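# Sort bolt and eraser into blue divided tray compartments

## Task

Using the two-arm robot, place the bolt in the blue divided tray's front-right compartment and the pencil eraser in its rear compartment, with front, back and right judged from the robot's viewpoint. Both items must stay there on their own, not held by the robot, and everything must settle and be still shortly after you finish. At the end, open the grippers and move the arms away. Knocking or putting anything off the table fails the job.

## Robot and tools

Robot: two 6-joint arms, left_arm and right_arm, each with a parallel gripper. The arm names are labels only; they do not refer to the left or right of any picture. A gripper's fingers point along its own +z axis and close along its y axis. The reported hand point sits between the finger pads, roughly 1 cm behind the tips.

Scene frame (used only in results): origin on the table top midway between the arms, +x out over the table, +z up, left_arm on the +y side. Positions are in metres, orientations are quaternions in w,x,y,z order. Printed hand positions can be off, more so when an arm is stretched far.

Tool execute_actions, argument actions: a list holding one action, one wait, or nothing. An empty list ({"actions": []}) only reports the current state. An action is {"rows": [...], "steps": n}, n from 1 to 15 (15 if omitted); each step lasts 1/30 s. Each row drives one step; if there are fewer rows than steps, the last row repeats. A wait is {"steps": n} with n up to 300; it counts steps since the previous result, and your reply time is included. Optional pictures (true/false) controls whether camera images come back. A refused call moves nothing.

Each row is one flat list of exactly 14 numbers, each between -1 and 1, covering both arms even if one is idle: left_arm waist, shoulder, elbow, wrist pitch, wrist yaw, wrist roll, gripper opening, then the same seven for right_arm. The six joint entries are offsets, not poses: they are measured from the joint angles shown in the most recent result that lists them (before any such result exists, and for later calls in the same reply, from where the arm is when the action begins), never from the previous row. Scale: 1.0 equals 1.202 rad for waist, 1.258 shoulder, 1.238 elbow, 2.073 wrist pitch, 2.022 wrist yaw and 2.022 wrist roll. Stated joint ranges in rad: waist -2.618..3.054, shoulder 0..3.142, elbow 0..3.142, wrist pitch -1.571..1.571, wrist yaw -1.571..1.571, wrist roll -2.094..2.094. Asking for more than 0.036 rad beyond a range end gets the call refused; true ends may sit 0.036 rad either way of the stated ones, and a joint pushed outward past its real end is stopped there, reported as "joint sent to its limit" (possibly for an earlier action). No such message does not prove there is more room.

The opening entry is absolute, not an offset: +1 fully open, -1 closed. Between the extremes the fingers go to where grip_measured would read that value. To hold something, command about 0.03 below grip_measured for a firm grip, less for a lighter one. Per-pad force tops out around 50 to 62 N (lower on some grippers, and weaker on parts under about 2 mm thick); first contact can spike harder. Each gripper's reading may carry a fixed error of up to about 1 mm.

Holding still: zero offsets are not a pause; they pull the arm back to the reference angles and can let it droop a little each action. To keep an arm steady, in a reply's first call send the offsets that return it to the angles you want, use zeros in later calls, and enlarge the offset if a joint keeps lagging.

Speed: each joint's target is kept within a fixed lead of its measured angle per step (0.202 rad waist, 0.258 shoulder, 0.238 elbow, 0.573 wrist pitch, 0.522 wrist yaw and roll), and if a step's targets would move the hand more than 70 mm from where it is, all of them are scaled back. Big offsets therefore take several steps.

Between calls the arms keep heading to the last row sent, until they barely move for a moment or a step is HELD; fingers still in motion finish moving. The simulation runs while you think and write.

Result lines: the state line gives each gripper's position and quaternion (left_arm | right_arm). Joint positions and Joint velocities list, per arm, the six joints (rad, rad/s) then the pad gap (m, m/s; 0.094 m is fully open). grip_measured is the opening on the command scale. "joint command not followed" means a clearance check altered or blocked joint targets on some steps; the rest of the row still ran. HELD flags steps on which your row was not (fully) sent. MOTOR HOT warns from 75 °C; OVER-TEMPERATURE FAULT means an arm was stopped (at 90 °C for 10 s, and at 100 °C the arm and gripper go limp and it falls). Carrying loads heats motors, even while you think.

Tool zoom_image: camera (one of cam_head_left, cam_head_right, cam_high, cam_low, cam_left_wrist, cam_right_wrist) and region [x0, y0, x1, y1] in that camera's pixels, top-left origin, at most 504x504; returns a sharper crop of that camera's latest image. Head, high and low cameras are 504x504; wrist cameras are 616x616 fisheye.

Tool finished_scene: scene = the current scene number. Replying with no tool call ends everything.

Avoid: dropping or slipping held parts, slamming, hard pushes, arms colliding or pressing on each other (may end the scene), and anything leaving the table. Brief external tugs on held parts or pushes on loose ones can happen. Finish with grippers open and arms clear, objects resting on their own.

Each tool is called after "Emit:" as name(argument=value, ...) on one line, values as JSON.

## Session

Emit:
execute_actions(actions=[])

Scene clock: 0.00 s of 4800.00 s.
left_arm: end_effector_position=(+0.4252, +0.1164, +0.3010) grip_measured=+1.000 end_effector_quat_wxyz=(+0.496, -0.388, +0.765, -0.137) | right_arm: end_effector_position=(+0.0567, -0.0141, +0.1269) grip_measured=+1.000 end_effector_quat_wxyz=(+0.478, -0.317, +0.788, +0.223)
Joint positions: left_arm=[-0.615  1.377  1.334 -0.595 -0.659 -1.165  0.094] | right_arm=[ 1.597  0.826  0.339 -0.211  0.811  0.6    0.094]
Joint velocities: left_arm=[-0.007 -0.012  0.002  0.022 -0.051  0.007  0.   ] | right_arm=[ 0.002 -0.022  0.022  0.007  0.037 -0.051  0.   ]

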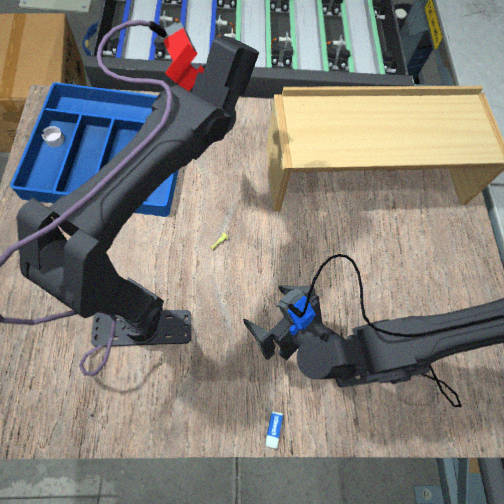

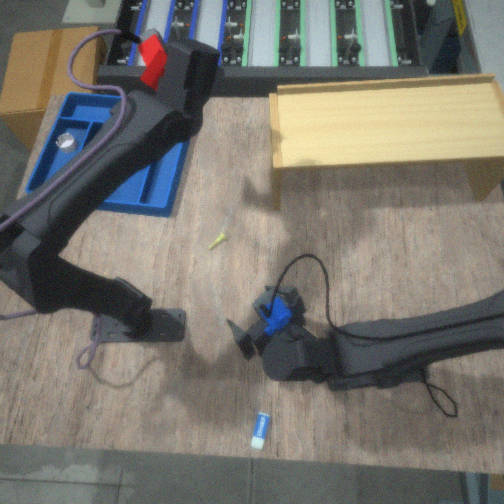

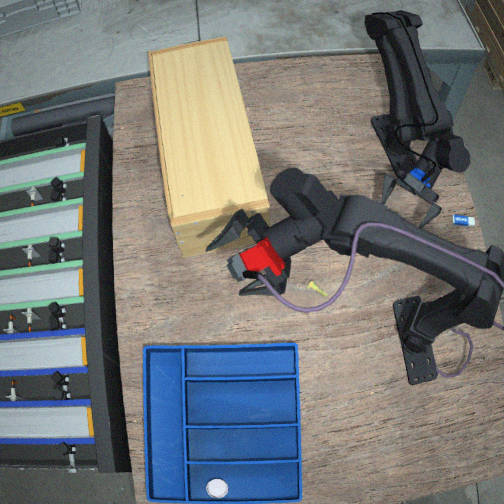

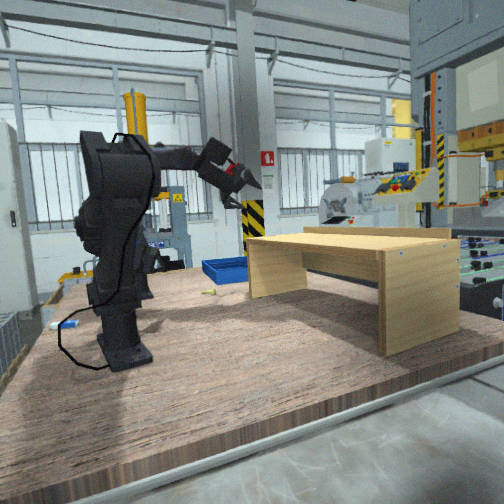

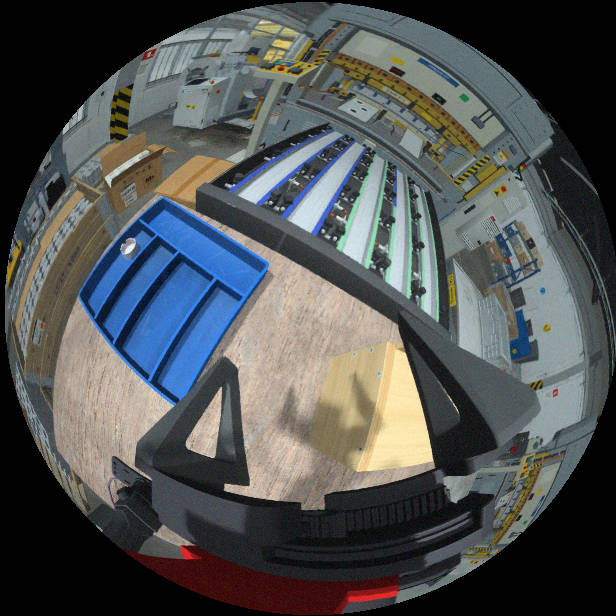

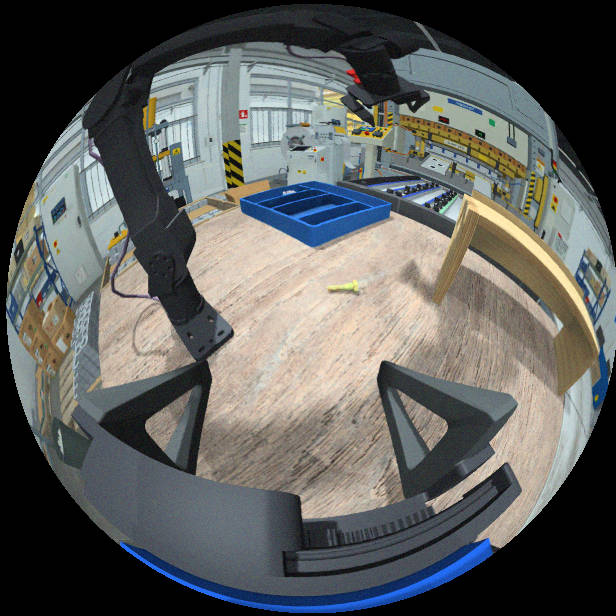

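Emit:
zoom_image(camera="cam_head_left", region=[190, 215, 250, 265])

Emit:
zoom_image(camera="cam_high", region=[280, 255, 360, 325])

Emit:
zoom_image(camera="cam_high", region=[130, 330, 320, 504])

Emit:
zoom_image(camera="cam_head_left", region=[240, 395, 320, 465])

Emit:
zoom_image(camera="cam_high", region=[360, 100, 504, 244])

Emit:
zoom_image(camera="cam_high", region=[370, 280, 490, 400])

Region (190, 215, 250, 265) of cam_head_left's 504x504 image, scaled by 8.400, with more detail than that image has.

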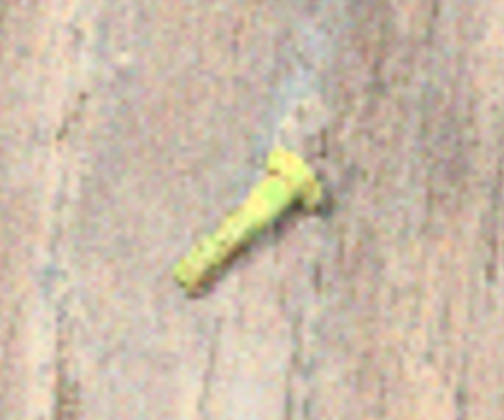

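Region (280, 255, 360, 325) of cam_high's 504x504 image, scaled by 6.300, with more detail than that image has; it fills the top 441 rows of this view, and the rest is white.

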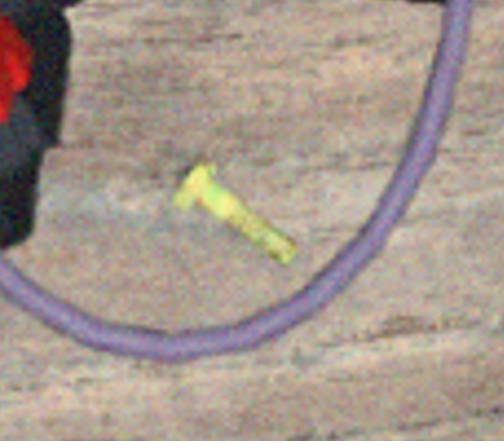

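Region (130, 330, 320, 504) of cam_high's 504x504 image, scaled by 2.653, with more detail than that image has; it fills the top 462 rows of this view, and the rest is white.

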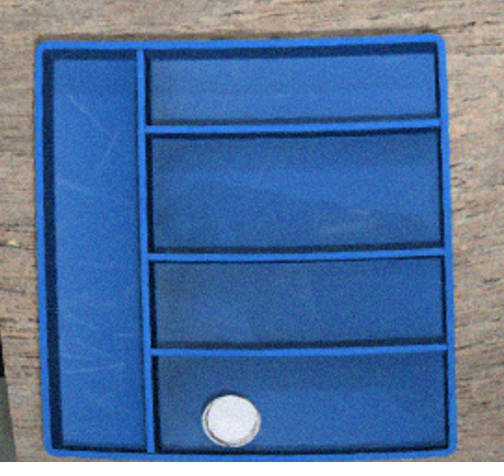

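Region (240, 395, 320, 465) of cam_head_left's 504x504 image, scaled by 6.300, with more detail than that image has; it fills the top 441 rows of this view, and the rest is white.

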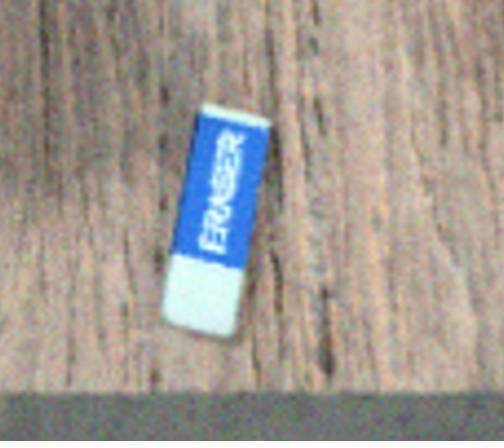

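Region (360, 100, 504, 244) of cam_high's 504x504 image, scaled by 3.500, with more detail than that image has.

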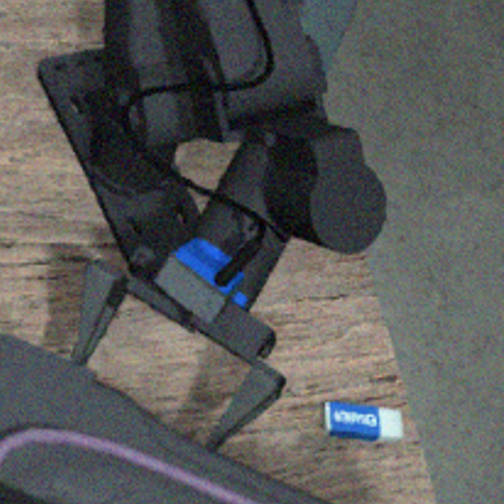

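Region (370, 280, 490, 400) of cam_high's 504x504 image, scaled by 4.200, with more detail than that image has.

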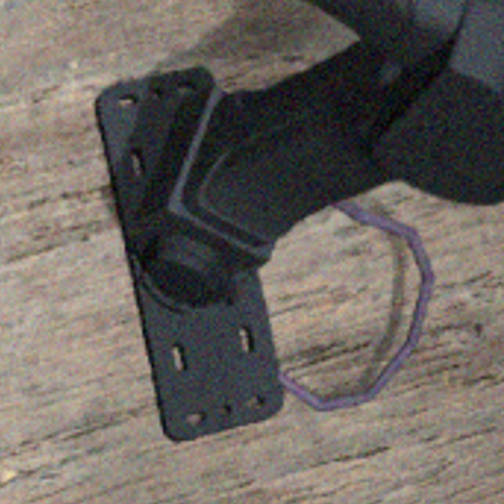

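Emit:
execute_actions(actions=[{"rows": [[-0.001,0.001,-0.003,-0.002,0.003,0.006,0.9,-0.01,0,0,0,0,0,1],[-0.002,0.004,-0.008,-0.007,0.010,0.019,0.8,-0.03,0,0,0,0,0,1],[-0.003,0.008,-0.017,-0.013,0.020,0.038,0.7,-0.06,0,0,0,0,0,1],[-0.005,0.014,-0.028,-0.022,0.033,0.064,0.6,-0.10,0,0,0,0,0,1],[-0.008,0.020,-0.042,-0.033,0.049,0.095,0.5,-0.15,0,0,0,0,0,1],[-0.011,0.028,-0.059,-0.046,0.069,0.134,0.4,-0.21,0,0,0,0,0,1],[-0.015,0.038,-0.078,-0.061,0.092,0.178,0.3,-0.28,0,0,0,0,0,1],[-0.019,0.049,-0.101,-0.078,0.118,0.229,0.2,-0.36,0,0,0,0,0,1],[-0.024,0.061,-0.126,-0.098,0.148,0.286,0.1,-0.45,0,0,0,0,0,1],[-0.029,0.073,-0.151,-0.117,0.177,0.344,0.0,-0.54,0,0,0,0,0,1],[-0.034,0.086,-0.179,-0.139,0.210,0.407,-0.1,-0.64,0,0,0,0,0,1],[-0.039,0.100,-0.207,-0.161,0.243,0.471,-0.15,-0.74,0,0,0,0,0,1],[-0.045,0.113,-0.235,-0.182,0.276,0.535,-0.15,-0.84,0,0,0,0,0,1],[-0.049,0.126,-0.260,-0.202,0.305,0.592,-0.15,-0.93,0,0,0,0,0,1],[-0.053,0.135,-0.280,-0.217,0.328,0.637,-0.15,-1.0,0,0,0,0,0,1]], "steps": 15}], pictures=false)

Emit:
execute_actions(actions=[{"steps": 24}])

Scene clock: 120.50 s of 4800.00 s.
left_arm: end_effector_position=(+0.3632, +0.0823, +0.1381) grip_measured=-0.148 end_effector_quat_wxyz=(+0.272, -0.027, +0.962, +0.010) | right_arm: end_effector_position=(+0.2140, -0.1491, +0.1261) grip_measured=+1.000 end_effector_quat_wxyz=(+0.525, +0.015, +0.851, +0.023)
Joint positions: left_arm=[-0.644  1.477  1.125 -0.765 -0.327 -0.575  0.04 ] | right_arm=[ 0.791  0.826  0.339 -0.209  0.798  0.6    0.094]
Joint velocities: left_arm=[-0.115  0.418 -0.75  -0.784  1.15   1.516 -0.001] | right_arm=[-2.147 -0.002  0.007  0.066 -0.022 -0.007  0.   ]
Steps of this call (steps 1 to 90: nothing new was sent; then 117.00 s passed at rest; steps 91 to 105: all 15 steps of this action). Readings (joint positions):
91: left_arm=[-0.615 1.377 1.334 -0.595 -0.658 -1.165] | right_arm=[1.596 0.826 0.339 -0.211 0.811 0.600]
92: left_arm=[-0.615 1.377 1.334 -0.595 -0.655 -1.161] | right_arm=[1.591 0.826 0.339 -0.211 0.810 0.600]
94: left_arm=[-0.615 1.377 1.332 -0.595 -0.640 -1.132] | right_arm=[1.548 0.826 0.339 -0.211 0.805 0.600]
98: left_arm=[-0.618 1.386 1.288 -0.622 -0.561 -0.969] | right_arm=[1.317 0.826 0.339 -0.210 0.797 0.600]
105: the state above

Scene clock: 121.30 s of 4800.00 s.
left_arm: end_effector_position=(+0.2417, +0.0885, +0.0532) grip_measured=-0.148 end_effector_quat_wxyz=(-0.014, +0.360, +0.933, +0.007) | right_arm: end_effector_position=(+0.2409, -0.2507, +0.1269) grip_measured=+1.000 end_effector_quat_wxyz=(+0.521, +0.182, +0.830, -0.083)
Joint positions: left_arm=[-0.673  1.553  0.986 -1.033 -0.007  0.112  0.04 ] | right_arm=[ 0.4    0.826  0.339 -0.209  0.807  0.6    0.094]
Joint velocities: left_arm=[-0.002 -0.002 -0.012  0.007 -0.007 -0.022 -0.   ] | right_arm=[-0.002 -0.002 -0.022 -0.007 -0.007  0.022  0.   ]
Steps of this call (steps 1 to 24: the robot went on to your last target). Readings (joint positions):
1: left_arm=[-0.648 1.492 1.099 -0.792 -0.287 -0.515] | right_arm=[0.716 0.826 0.339 -0.209 0.798 0.600]
2: left_arm=[-0.653 1.506 1.073 -0.822 -0.246 -0.443] | right_arm=[0.640 0.826 0.339 -0.209 0.798 0.600]
4: left_arm=[-0.663 1.532 1.026 -0.891 -0.162 -0.263] | right_arm=[0.495 0.826 0.339 -0.209 0.799 0.600]
8: left_arm=[-0.673 1.553 0.986 -1.001 -0.062 -0.036] | right_arm=[0.400 0.826 0.339 -0.209 0.807 0.600]
24: the state above

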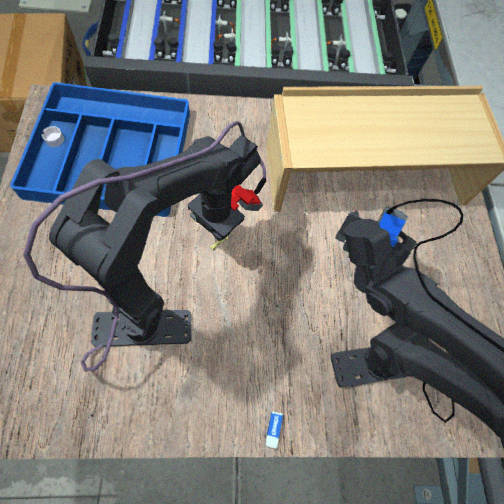

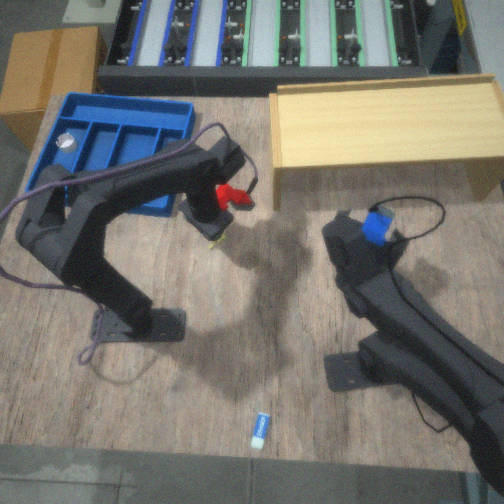

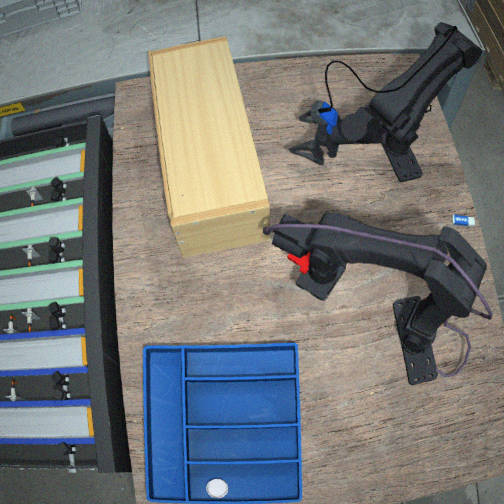

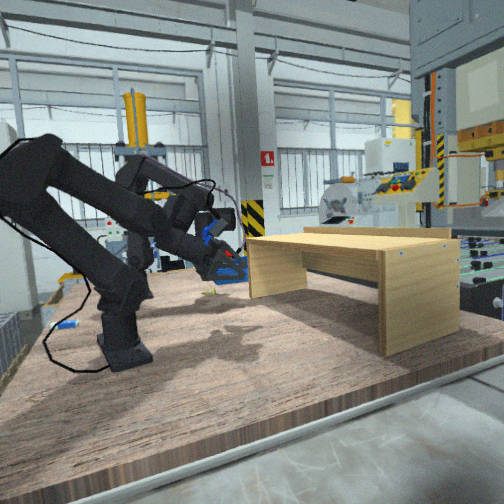

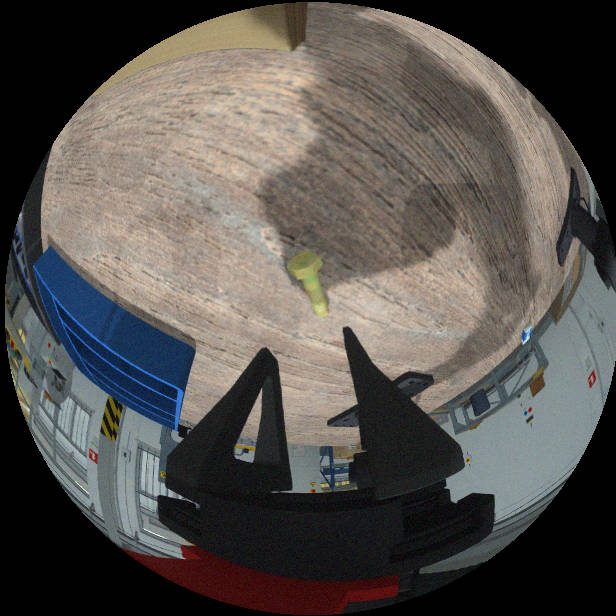

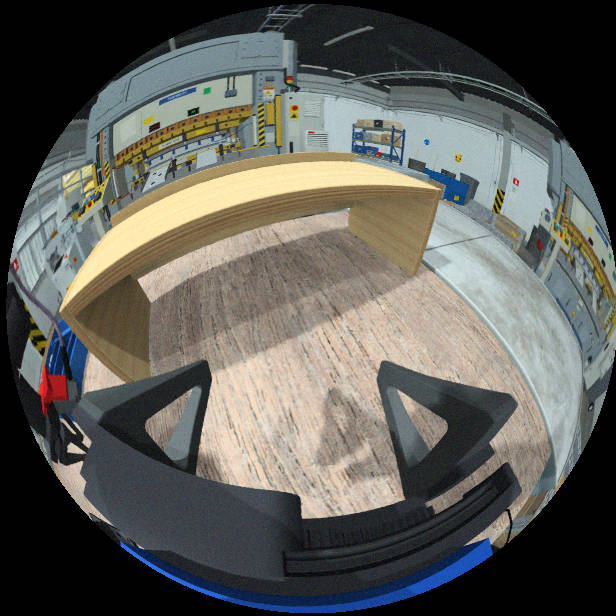

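Emit:
execute_actions(actions=[])

Scene clock: 137.67 s of 4800.00 s.
left_arm: end_effector_position=(+0.2415, +0.0884, +0.0532) grip_measured=-0.148 end_effector_quat_wxyz=(-0.014, +0.362, +0.932, +0.007) | right_arm: end_effector_position=(+0.2409, -0.2507, +0.1269) grip_measured=+1.000 end_effector_quat_wxyz=(+0.521, +0.182, +0.830, -0.083)
Joint positions: left_arm=[-0.673  1.553  0.986 -1.034 -0.006  0.116  0.04 ] | right_arm=[ 0.4    0.826  0.339 -0.209  0.807  0.6    0.094]
Joint velocities: left_arm=[-0.002 -0.012 -0.002 -0.037 -0.022  0.037  0.   ] | right_arm=[ 0.002 -0.002 -0.007  0.007 -0.007  0.022  0.   ]
Steps of this call (steps 1 to 30: the robot went on to your last target; steps 31 to 90: nothing new was sent; then 13.37 s passed at rest). Readings (joint positions):
1: left_arm=[-0.673 1.553 0.986 -1.033 -0.007 0.113] | right_arm=[0.400 0.826 0.339 -0.209 0.807 0.600]
2: left_arm=[-0.673 1.553 0.986 -1.033 -0.007 0.114] | right_arm=[0.400 0.826 0.339 -0.209 0.807 0.600]
4: left_arm=[-0.673 1.553 0.986 -1.034 -0.006 0.115] | right_arm=[0.400 0.826 0.339 -0.209 0.807 0.600]
8: left_arm=[-0.673 1.553 0.986 -1.034 -0.006 0.116] | right_arm=[0.400 0.826 0.339 -0.209 0.807 0.600]
90: the state above
All arms were judged still, so your last target was given up. Only a new action makes them travel on or press farther. Fingers that are still opening or closing keep moving.

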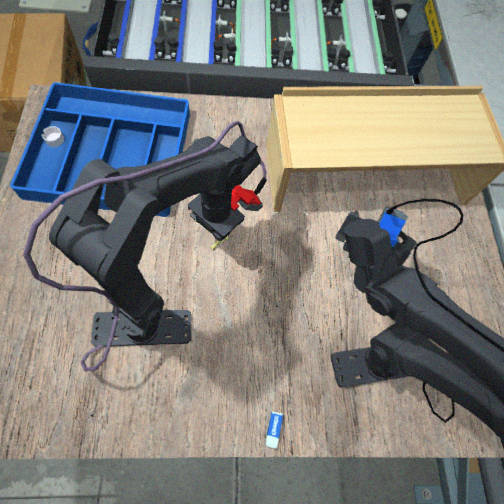

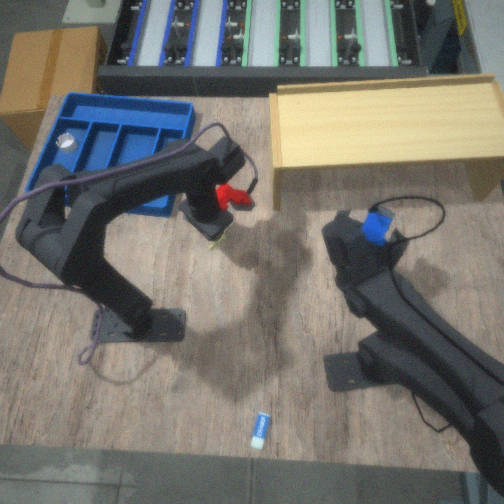

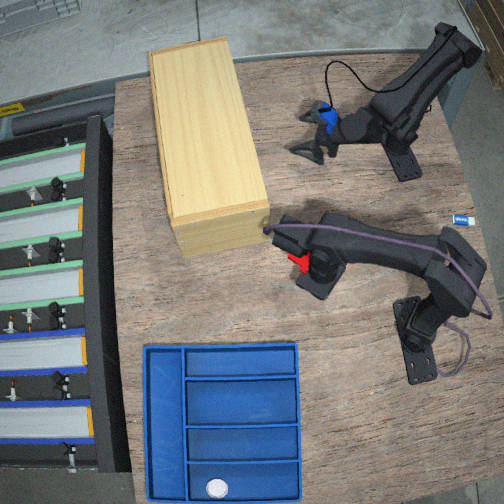

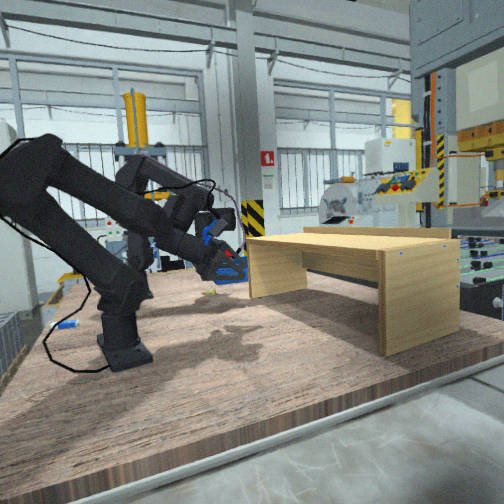

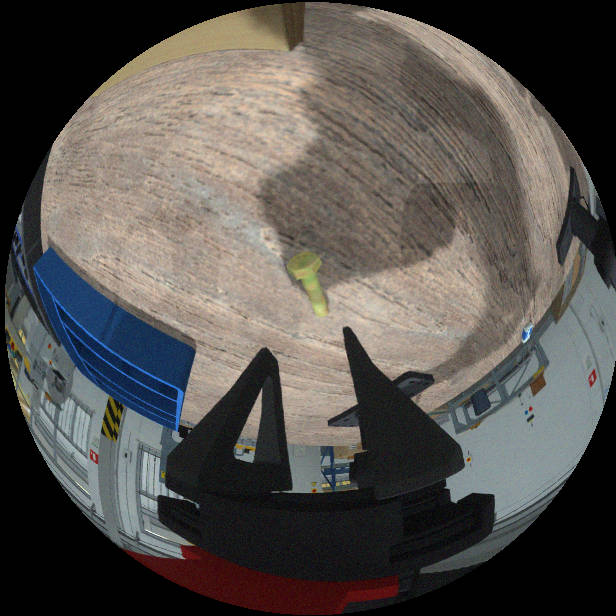

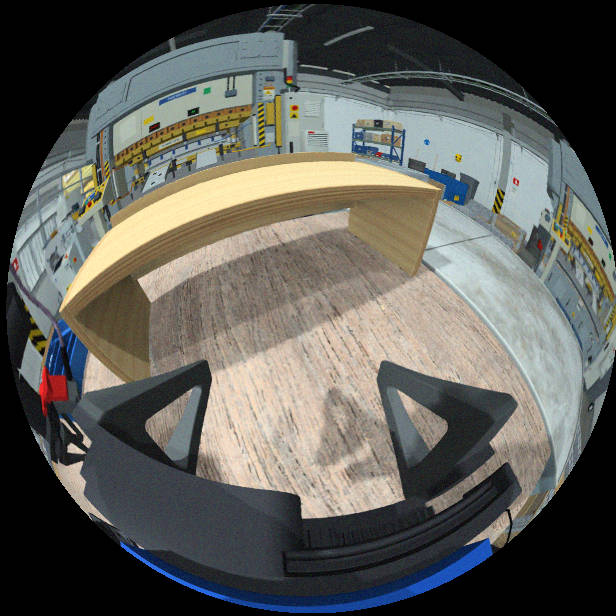

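Emit:
execute_actions(actions=[{"rows": [[0,0.006,-0.01,0.014,0,0,-0.15, 0,0,0,0,0,0,1],[0,0.012,-0.022,0.028,0,0,-0.15, 0,0,0,0,0,0,1],[0,0.018,-0.034,0.044,0,0,-0.15, 0,0,0,0,0,0,1],[0,0.023,-0.045,0.058,0,0,-0.15, 0,0,0,0,0,0,1],[0,0.027,-0.053,0.070,0,0,-0.15, 0,0,0,0,0,0,1]], "steps": 15}])

Scene clock: 156.77 s of 4800.00 s.
left_arm: end_effector_position=(+0.2518, +0.0810, +0.0348) grip_measured=-0.148 end_effector_quat_wxyz=(+0.010, +0.362, +0.932, +0.000) | right_arm: end_effector_position=(+0.2409, -0.2507, +0.1269) grip_measured=+1.000 end_effector_quat_wxyz=(+0.521, +0.182, +0.830, -0.083)
Joint positions: left_arm=[-0.673  1.58   0.935 -0.906 -0.006  0.116  0.04 ] | right_arm=[ 0.4    0.826  0.339 -0.209  0.807  0.6    0.094]
Joint velocities: left_arm=[ 0.002 -0.012 -0.007  0.139 -0.022  0.022  0.   ] | right_arm=[-0.012 -0.002 -0.007 -0.051 -0.022 -0.022  0.   ]
Steps of this call (steps 1 to 90: nothing new was sent; then 15.60 s passed at rest; steps 91 to 105: all 15 steps of this action). Readings (joint positions):
91: left_arm=[-0.673 1.553 0.986 -1.032 -0.006 0.116] | right_arm=[0.400 0.826 0.339 -0.209 0.807 0.600]
92: left_arm=[-0.673 1.553 0.985 -1.027 -0.006 0.116] | right_arm=[0.400 0.826 0.339 -0.209 0.807 0.600]
94: left_arm=[-0.673 1.555 0.973 -0.995 -0.006 0.116] | right_arm=[0.400 0.826 0.339 -0.209 0.807 0.600]
98: left_arm=[-0.673 1.575 0.941 -0.936 -0.006 0.116] | right_arm=[0.400 0.826 0.339 -0.209 0.807 0.600]
105: the state above

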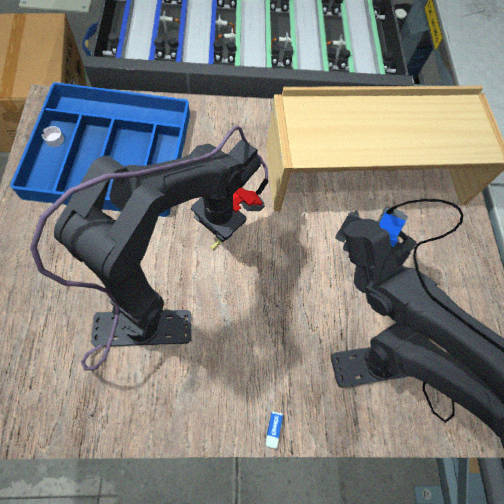

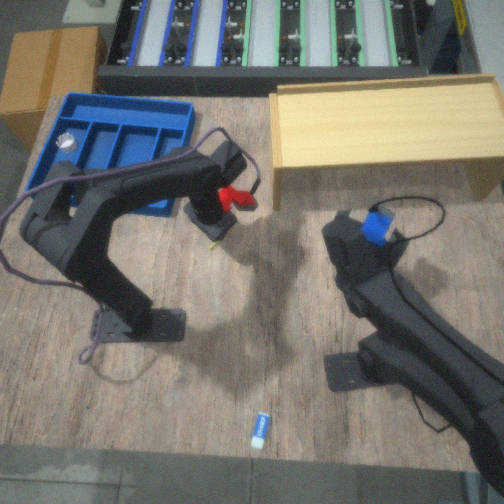

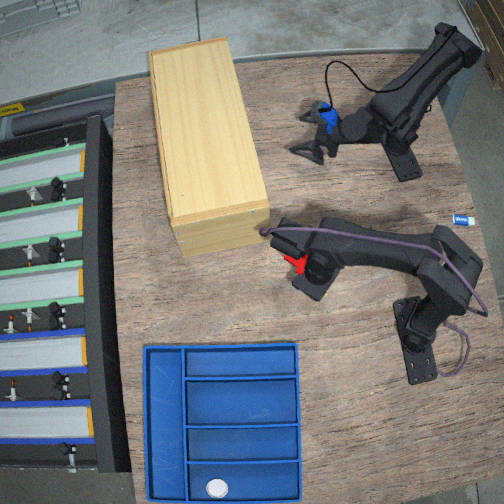

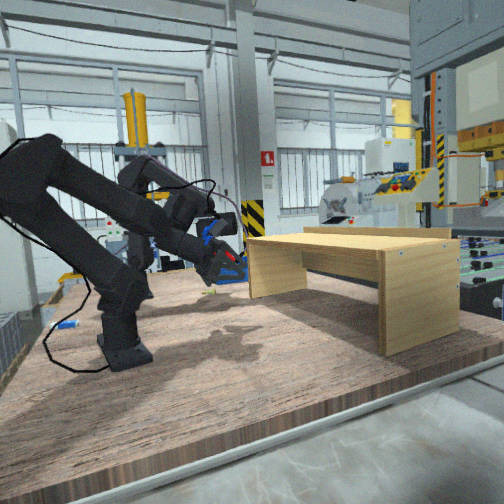

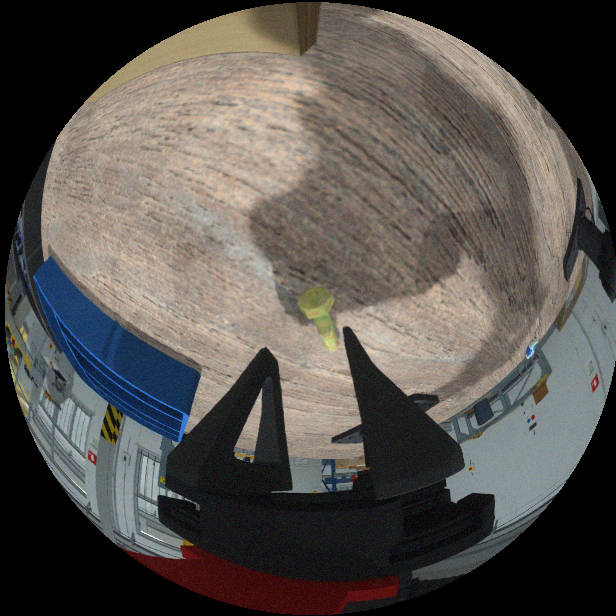

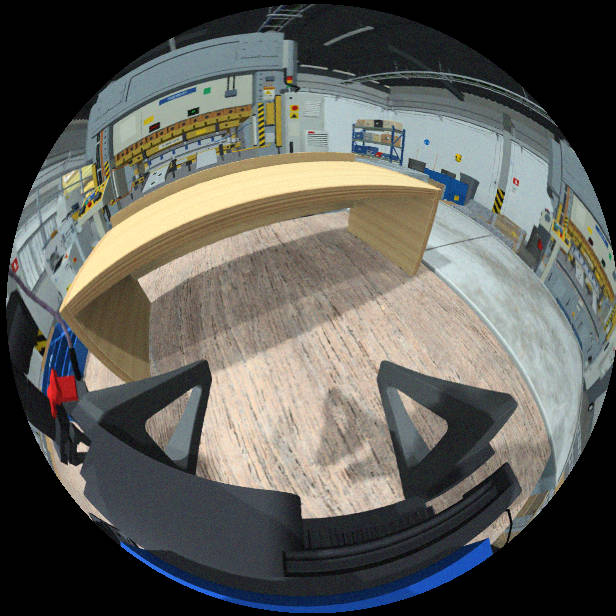

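Emit:
zoom_image(camera="cam_left_wrist", region=[220, 240, 420, 440])

Emit:
zoom_image(camera="cam_head_left", region=[170, 190, 270, 290])

Emit:
zoom_image(camera="cam_low", region=[170, 230, 270, 330])

Region (220, 240, 420, 440) of cam_left_wrist's 616x616 image, scaled by 2.520, with more detail than that image has.

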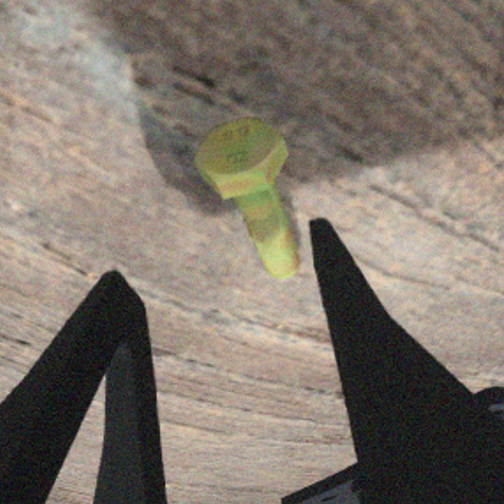

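Region (170, 190, 270, 290) of cam_head_left's 504x504 image, scaled by 5.040, with more detail than that image has.

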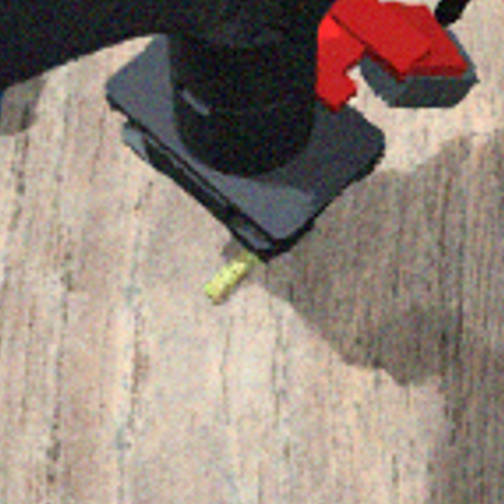

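Region (170, 230, 270, 330) of cam_low's 504x504 image, scaled by 5.040, with more detail than that image has.

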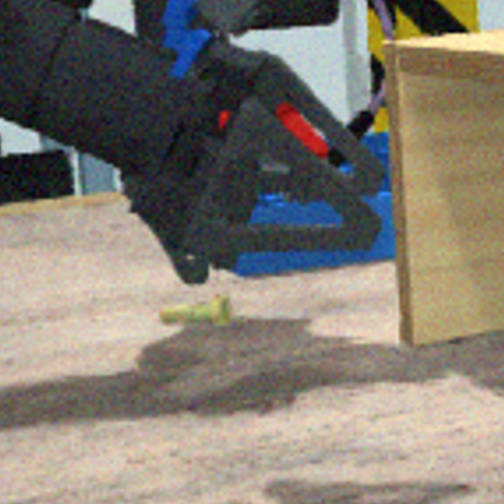

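Emit:
execute_actions(actions=[{"rows": [[-0.008,0,0,0.008,0,-0.01,-0.15, 0,0,0,0,0,0,1],[-0.018,0,0,0.008,0,-0.024,-0.15, 0,0,0,0,0,0,1],[-0.028,0,-0.012,0.008,0,-0.038,-0.15, 0,0,0,0,0,0,1],[-0.037,0.002,-0.02,0.01,0,-0.05,-0.15, 0,0,0,0,0,0,1],[-0.037,0.004,-0.028,0.014,0,-0.05,-0.15, 0,0,0,0,0,0,1],[-0.037,0.007,-0.036,0.018,0,-0.05,-0.15, 0,0,0,0,0,0,1],[-0.037,0.01,-0.046,0.022,0,-0.05,-0.15, 0,0,0,0,0,0,1],[-0.037,0.012,-0.054,0.0256,0,-0.05,-0.15, 0,0,0,0,0,0,1]], "steps": 15}], pictures=false)

Emit:
execute_actions(actions=[{"steps": 10}])

Scene clock: 215.43 s of 4800.00 s.
left_arm: end_effector_position=(+0.2390, +0.0788, +0.0228) grip_measured=-0.148 end_effector_quat_wxyz=(+0.004, +0.338, +0.941, +0.002) | right_arm: end_effector_position=(+0.2409, -0.2507, +0.1269) grip_measured=+1.000 end_effector_quat_wxyz=(+0.521, +0.182, +0.830, -0.083)
Joint positions: left_arm=[-0.711  1.58   0.883 -0.867 -0.007  0.027  0.04 ] | right_arm=[ 0.4    0.826  0.339 -0.209  0.807  0.6    0.094]
Joint velocities: left_arm=[-0.017  0.007 -0.027  0.066 -0.125 -0.007 -0.   ] | right_arm=[ 0.017 -0.012  0.002 -0.022  0.007  0.037  0.   ]
Steps of this call (steps 1 to 15: the robot went on to your last target; steps 16 to 90: nothing new was sent; then 55.17 s passed at rest; steps 91 to 105: all 15 steps of this action). Readings (joint positions):
91: left_arm=[-0.673 1.580 0.935 -0.897 -0.006 0.114] | right_arm=[0.400 0.826 0.339 -0.209 0.807 0.600]
92: left_arm=[-0.674 1.580 0.935 -0.897 -0.006 0.108] | right_arm=[0.400 0.826 0.339 -0.209 0.807 0.600]
94: left_arm=[-0.687 1.580 0.935 -0.896 -0.007 0.083] | right_arm=[0.400 0.826 0.339 -0.209 0.807 0.600]
98: left_arm=[-0.711 1.580 0.910 -0.874 -0.007 0.047] | right_arm=[0.400 0.826 0.339 -0.209 0.807 0.600]
105: the state above

Scene clock: 215.77 s of 4800.00 s.
left_arm: end_effector_position=(+0.2401, +0.0779, +0.0228) grip_measured=-0.148 end_effector_quat_wxyz=(+0.007, +0.336, +0.942, +0.001) | right_arm: end_effector_position=(+0.2409, -0.2507, +0.1269) grip_measured=+1.000 end_effector_quat_wxyz=(+0.521, +0.182, +0.830, -0.083)
Joint positions: left_arm=[-0.711  1.58   0.883 -0.862 -0.007  0.022  0.04 ] | right_arm=[ 0.4    0.826  0.339 -0.209  0.807  0.6    0.094]
Joint velocities: left_arm=[ 0.002  0.002 -0.002  0.081 -0.051  0.037 -0.001] | right_arm=[-0.012 -0.002  0.007  0.022 -0.007 -0.007  0.   ]
Steps of this call (steps 1 to 10: the robot went on to your last target). Readings (joint positions):
1: left_arm=[-0.711 1.580 0.883 -0.866 -0.007 0.026] | right_arm=[0.400 0.826 0.339 -0.209 0.807 0.600]
2: left_arm=[-0.711 1.580 0.883 -0.865 -0.007 0.025] | right_arm=[0.400 0.826 0.339 -0.209 0.807 0.600]
4: left_arm=[-0.711 1.580 0.883 -0.863 -0.007 0.024] | right_arm=[0.400 0.826 0.339 -0.209 0.807 0.600]
8: left_arm=[-0.711 1.580 0.883 -0.862 -0.007 0.023] | right_arm=[0.400 0.826 0.339 -0.209 0.807 0.600]
10: the state above

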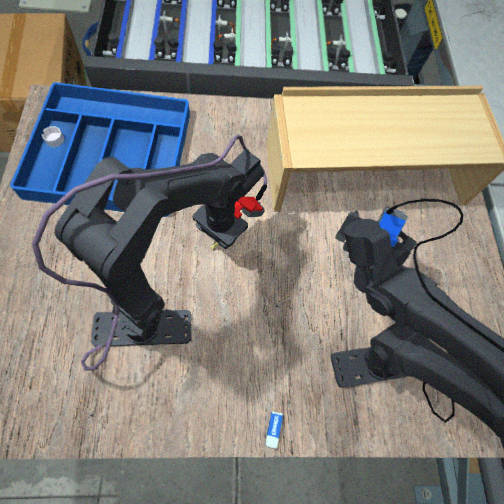

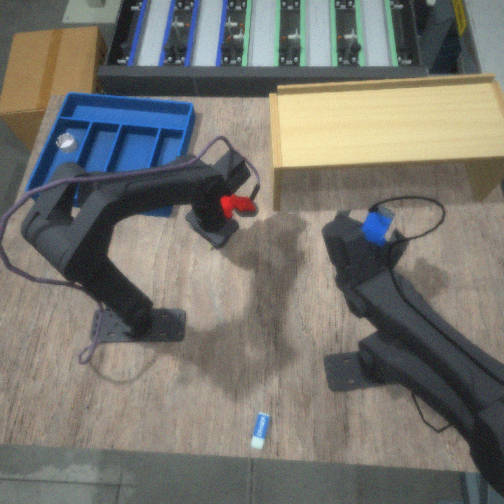

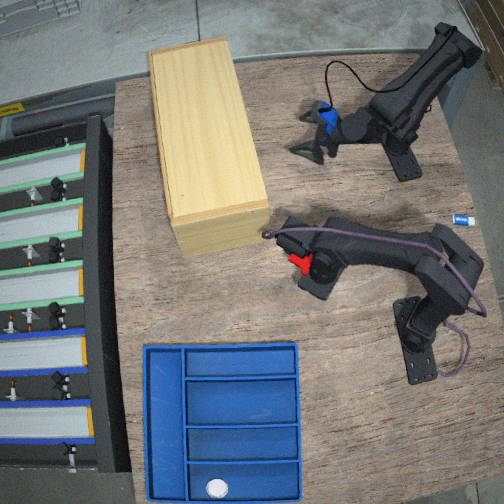

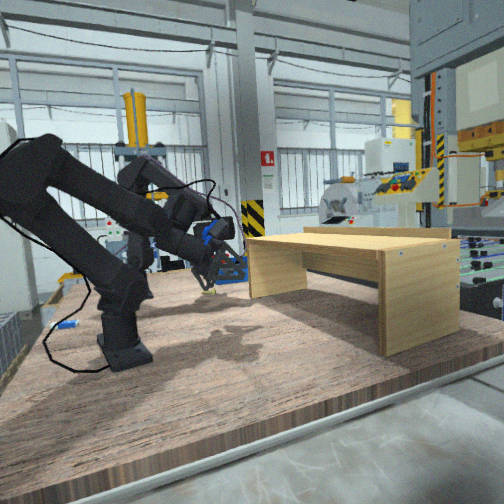

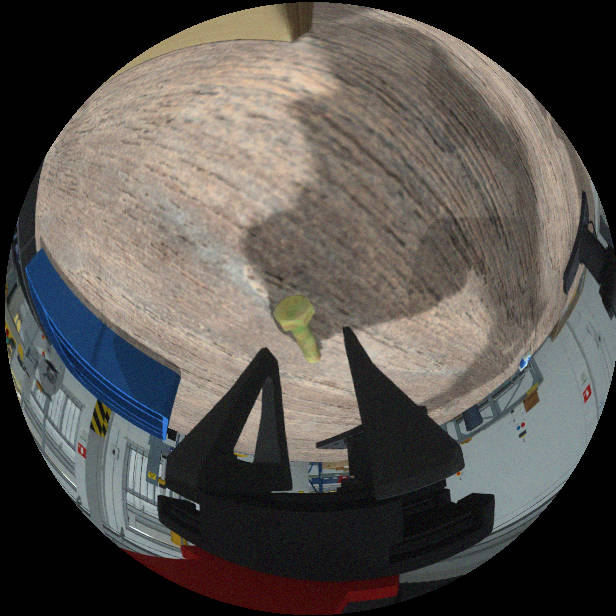

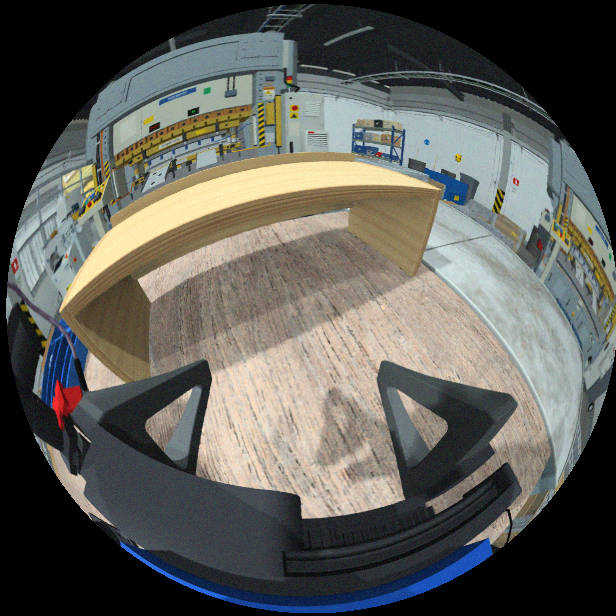

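Emit:
zoom_image(camera="cam_left_wrist", region=[220, 260, 400, 440])

Emit:
zoom_image(camera="cam_low", region=[180, 250, 250, 320])

Region (220, 260, 400, 440) of cam_left_wrist's 616x616 image, scaled by 2.800, with more detail than that image has.

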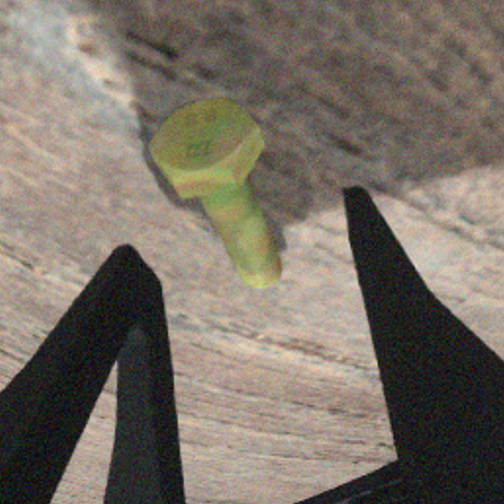

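Region (180, 250, 250, 320) of cam_low's 504x504 image, scaled by 7.200, with more detail than that image has.

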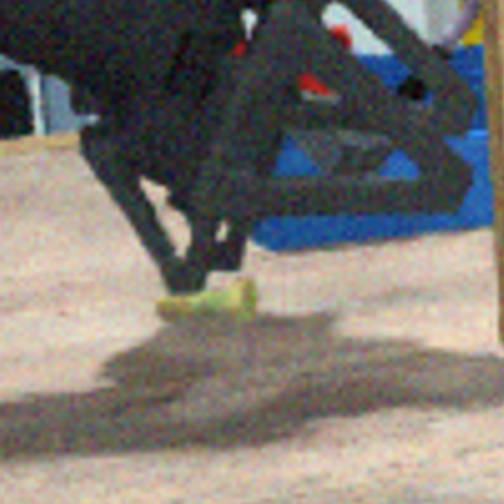

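Emit:
execute_actions(actions=[{"rows": [[0,0.01,-0.012,0.006,0,0,-0.15, 0,0,0,0,0,0,1],[0,0.015,-0.018,0.011,0,0,-0.15, 0,0,0,0,0,0,1],[0,0.019,-0.023,0.015,0,0,-0.15, 0,0,0,0,0,0,1],[0,0.022,-0.027,0.019,0,0,-0.15, 0,0,0,0,0,0,1],[0,0.025,-0.030,0.0217,0,0,-0.15, 0,0,0,0,0,0,1]], "steps": 15}])

Scene clock: 240.60 s of 4800.00 s.
left_arm: end_effector_position=(+0.2391, +0.0787, +0.0134) grip_measured=-0.148 end_effector_quat_wxyz=(+0.003, +0.335, +0.942, +0.003) | right_arm: end_effector_position=(+0.2409, -0.2507, +0.1269) grip_measured=+1.000 end_effector_quat_wxyz=(+0.521, +0.182, +0.830, -0.083)
Joint positions: left_arm=[-0.711  1.601  0.862 -0.829 -0.007  0.022  0.04 ] | right_arm=[ 0.4    0.826  0.339 -0.209  0.807  0.6    0.094]
Joint velocities: left_arm=[-0.007  0.007 -0.002  0.081  0.037 -0.007 -0.   ] | right_arm=[-0.002 -0.012 -0.002 -0.051 -0.066 -0.022  0.   ]
Steps of this call (steps 1 to 15: the robot went on to your last target; steps 16 to 90: nothing new was sent; then 21.33 s passed at rest; steps 91 to 105: all 15 steps of this action). Readings (joint positions):
91: left_arm=[-0.711 1.580 0.883 -0.861 -0.007 0.022] | right_arm=[0.400 0.826 0.339 -0.209 0.807 0.600]
92: left_arm=[-0.711 1.580 0.883 -0.860 -0.007 0.022] | right_arm=[0.400 0.826 0.339 -0.209 0.807 0.600]
94: left_arm=[-0.711 1.584 0.881 -0.851 -0.007 0.022] | right_arm=[0.400 0.826 0.339 -0.209 0.807 0.600]
98: left_arm=[-0.711 1.598 0.867 -0.834 -0.007 0.022] | right_arm=[0.400 0.826 0.339 -0.209 0.807 0.600]
105: the state above

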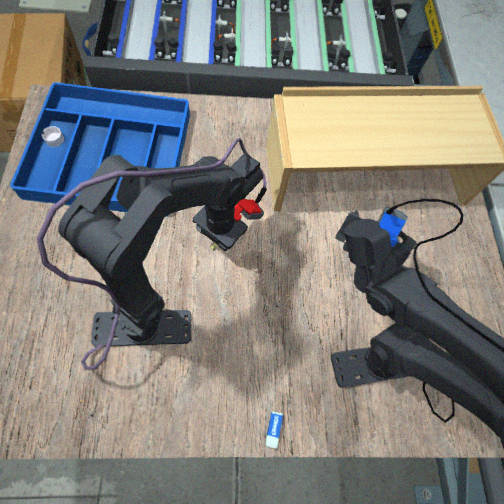

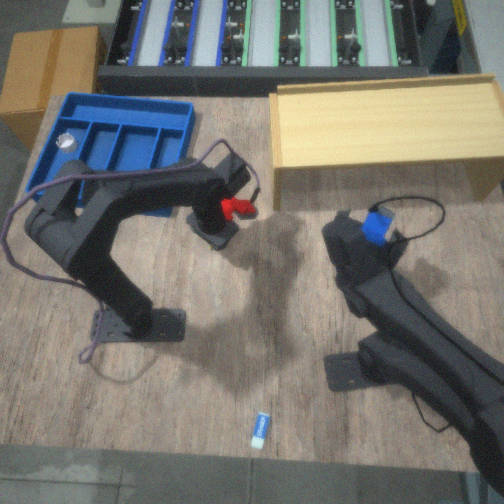

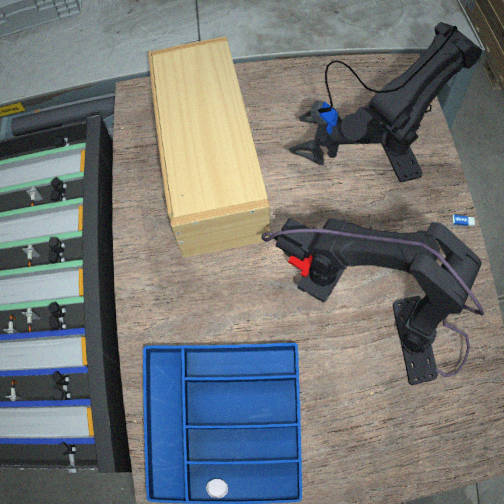

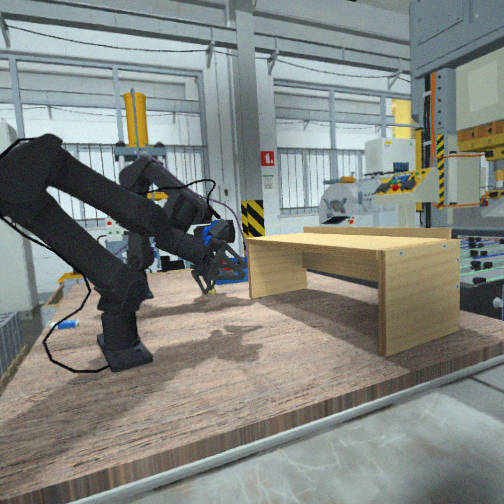

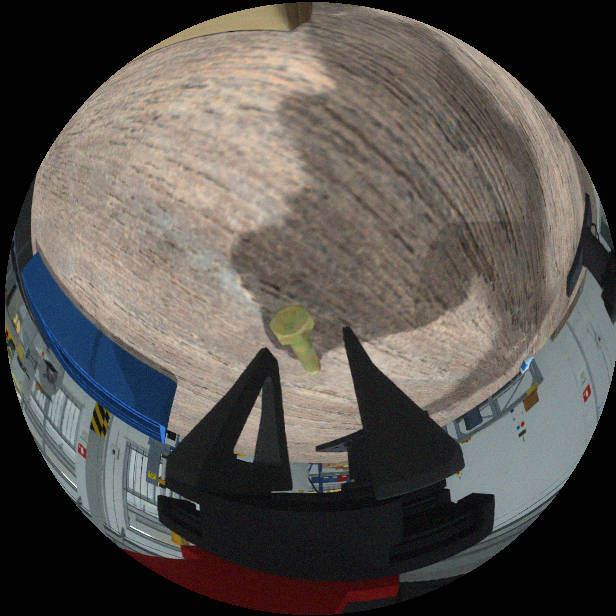

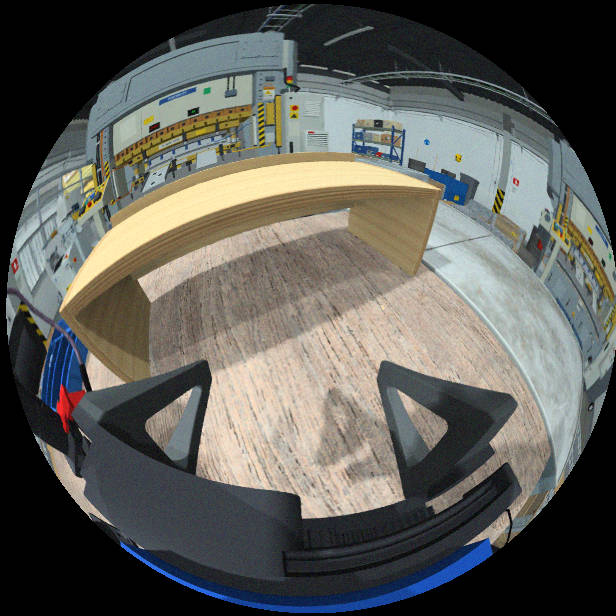

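Emit:
zoom_image(camera="cam_left_wrist", region=[220, 260, 400, 440])

Emit:
zoom_image(camera="cam_low", region=[180, 250, 250, 320])

Region (220, 260, 400, 440) of cam_left_wrist's 616x616 image, scaled by 2.800, with more detail than that image has.

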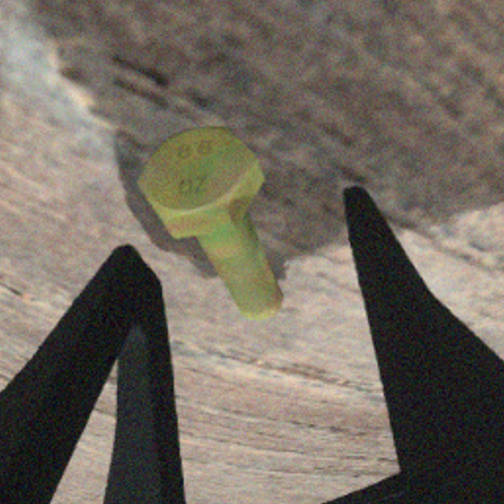

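Region (180, 250, 250, 320) of cam_low's 504x504 image, scaled by 7.200, with more detail than that image has.

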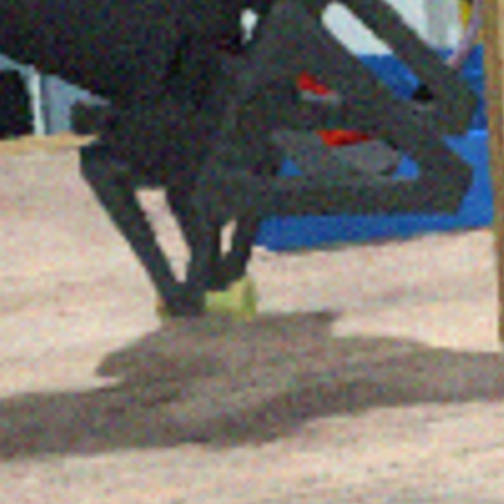

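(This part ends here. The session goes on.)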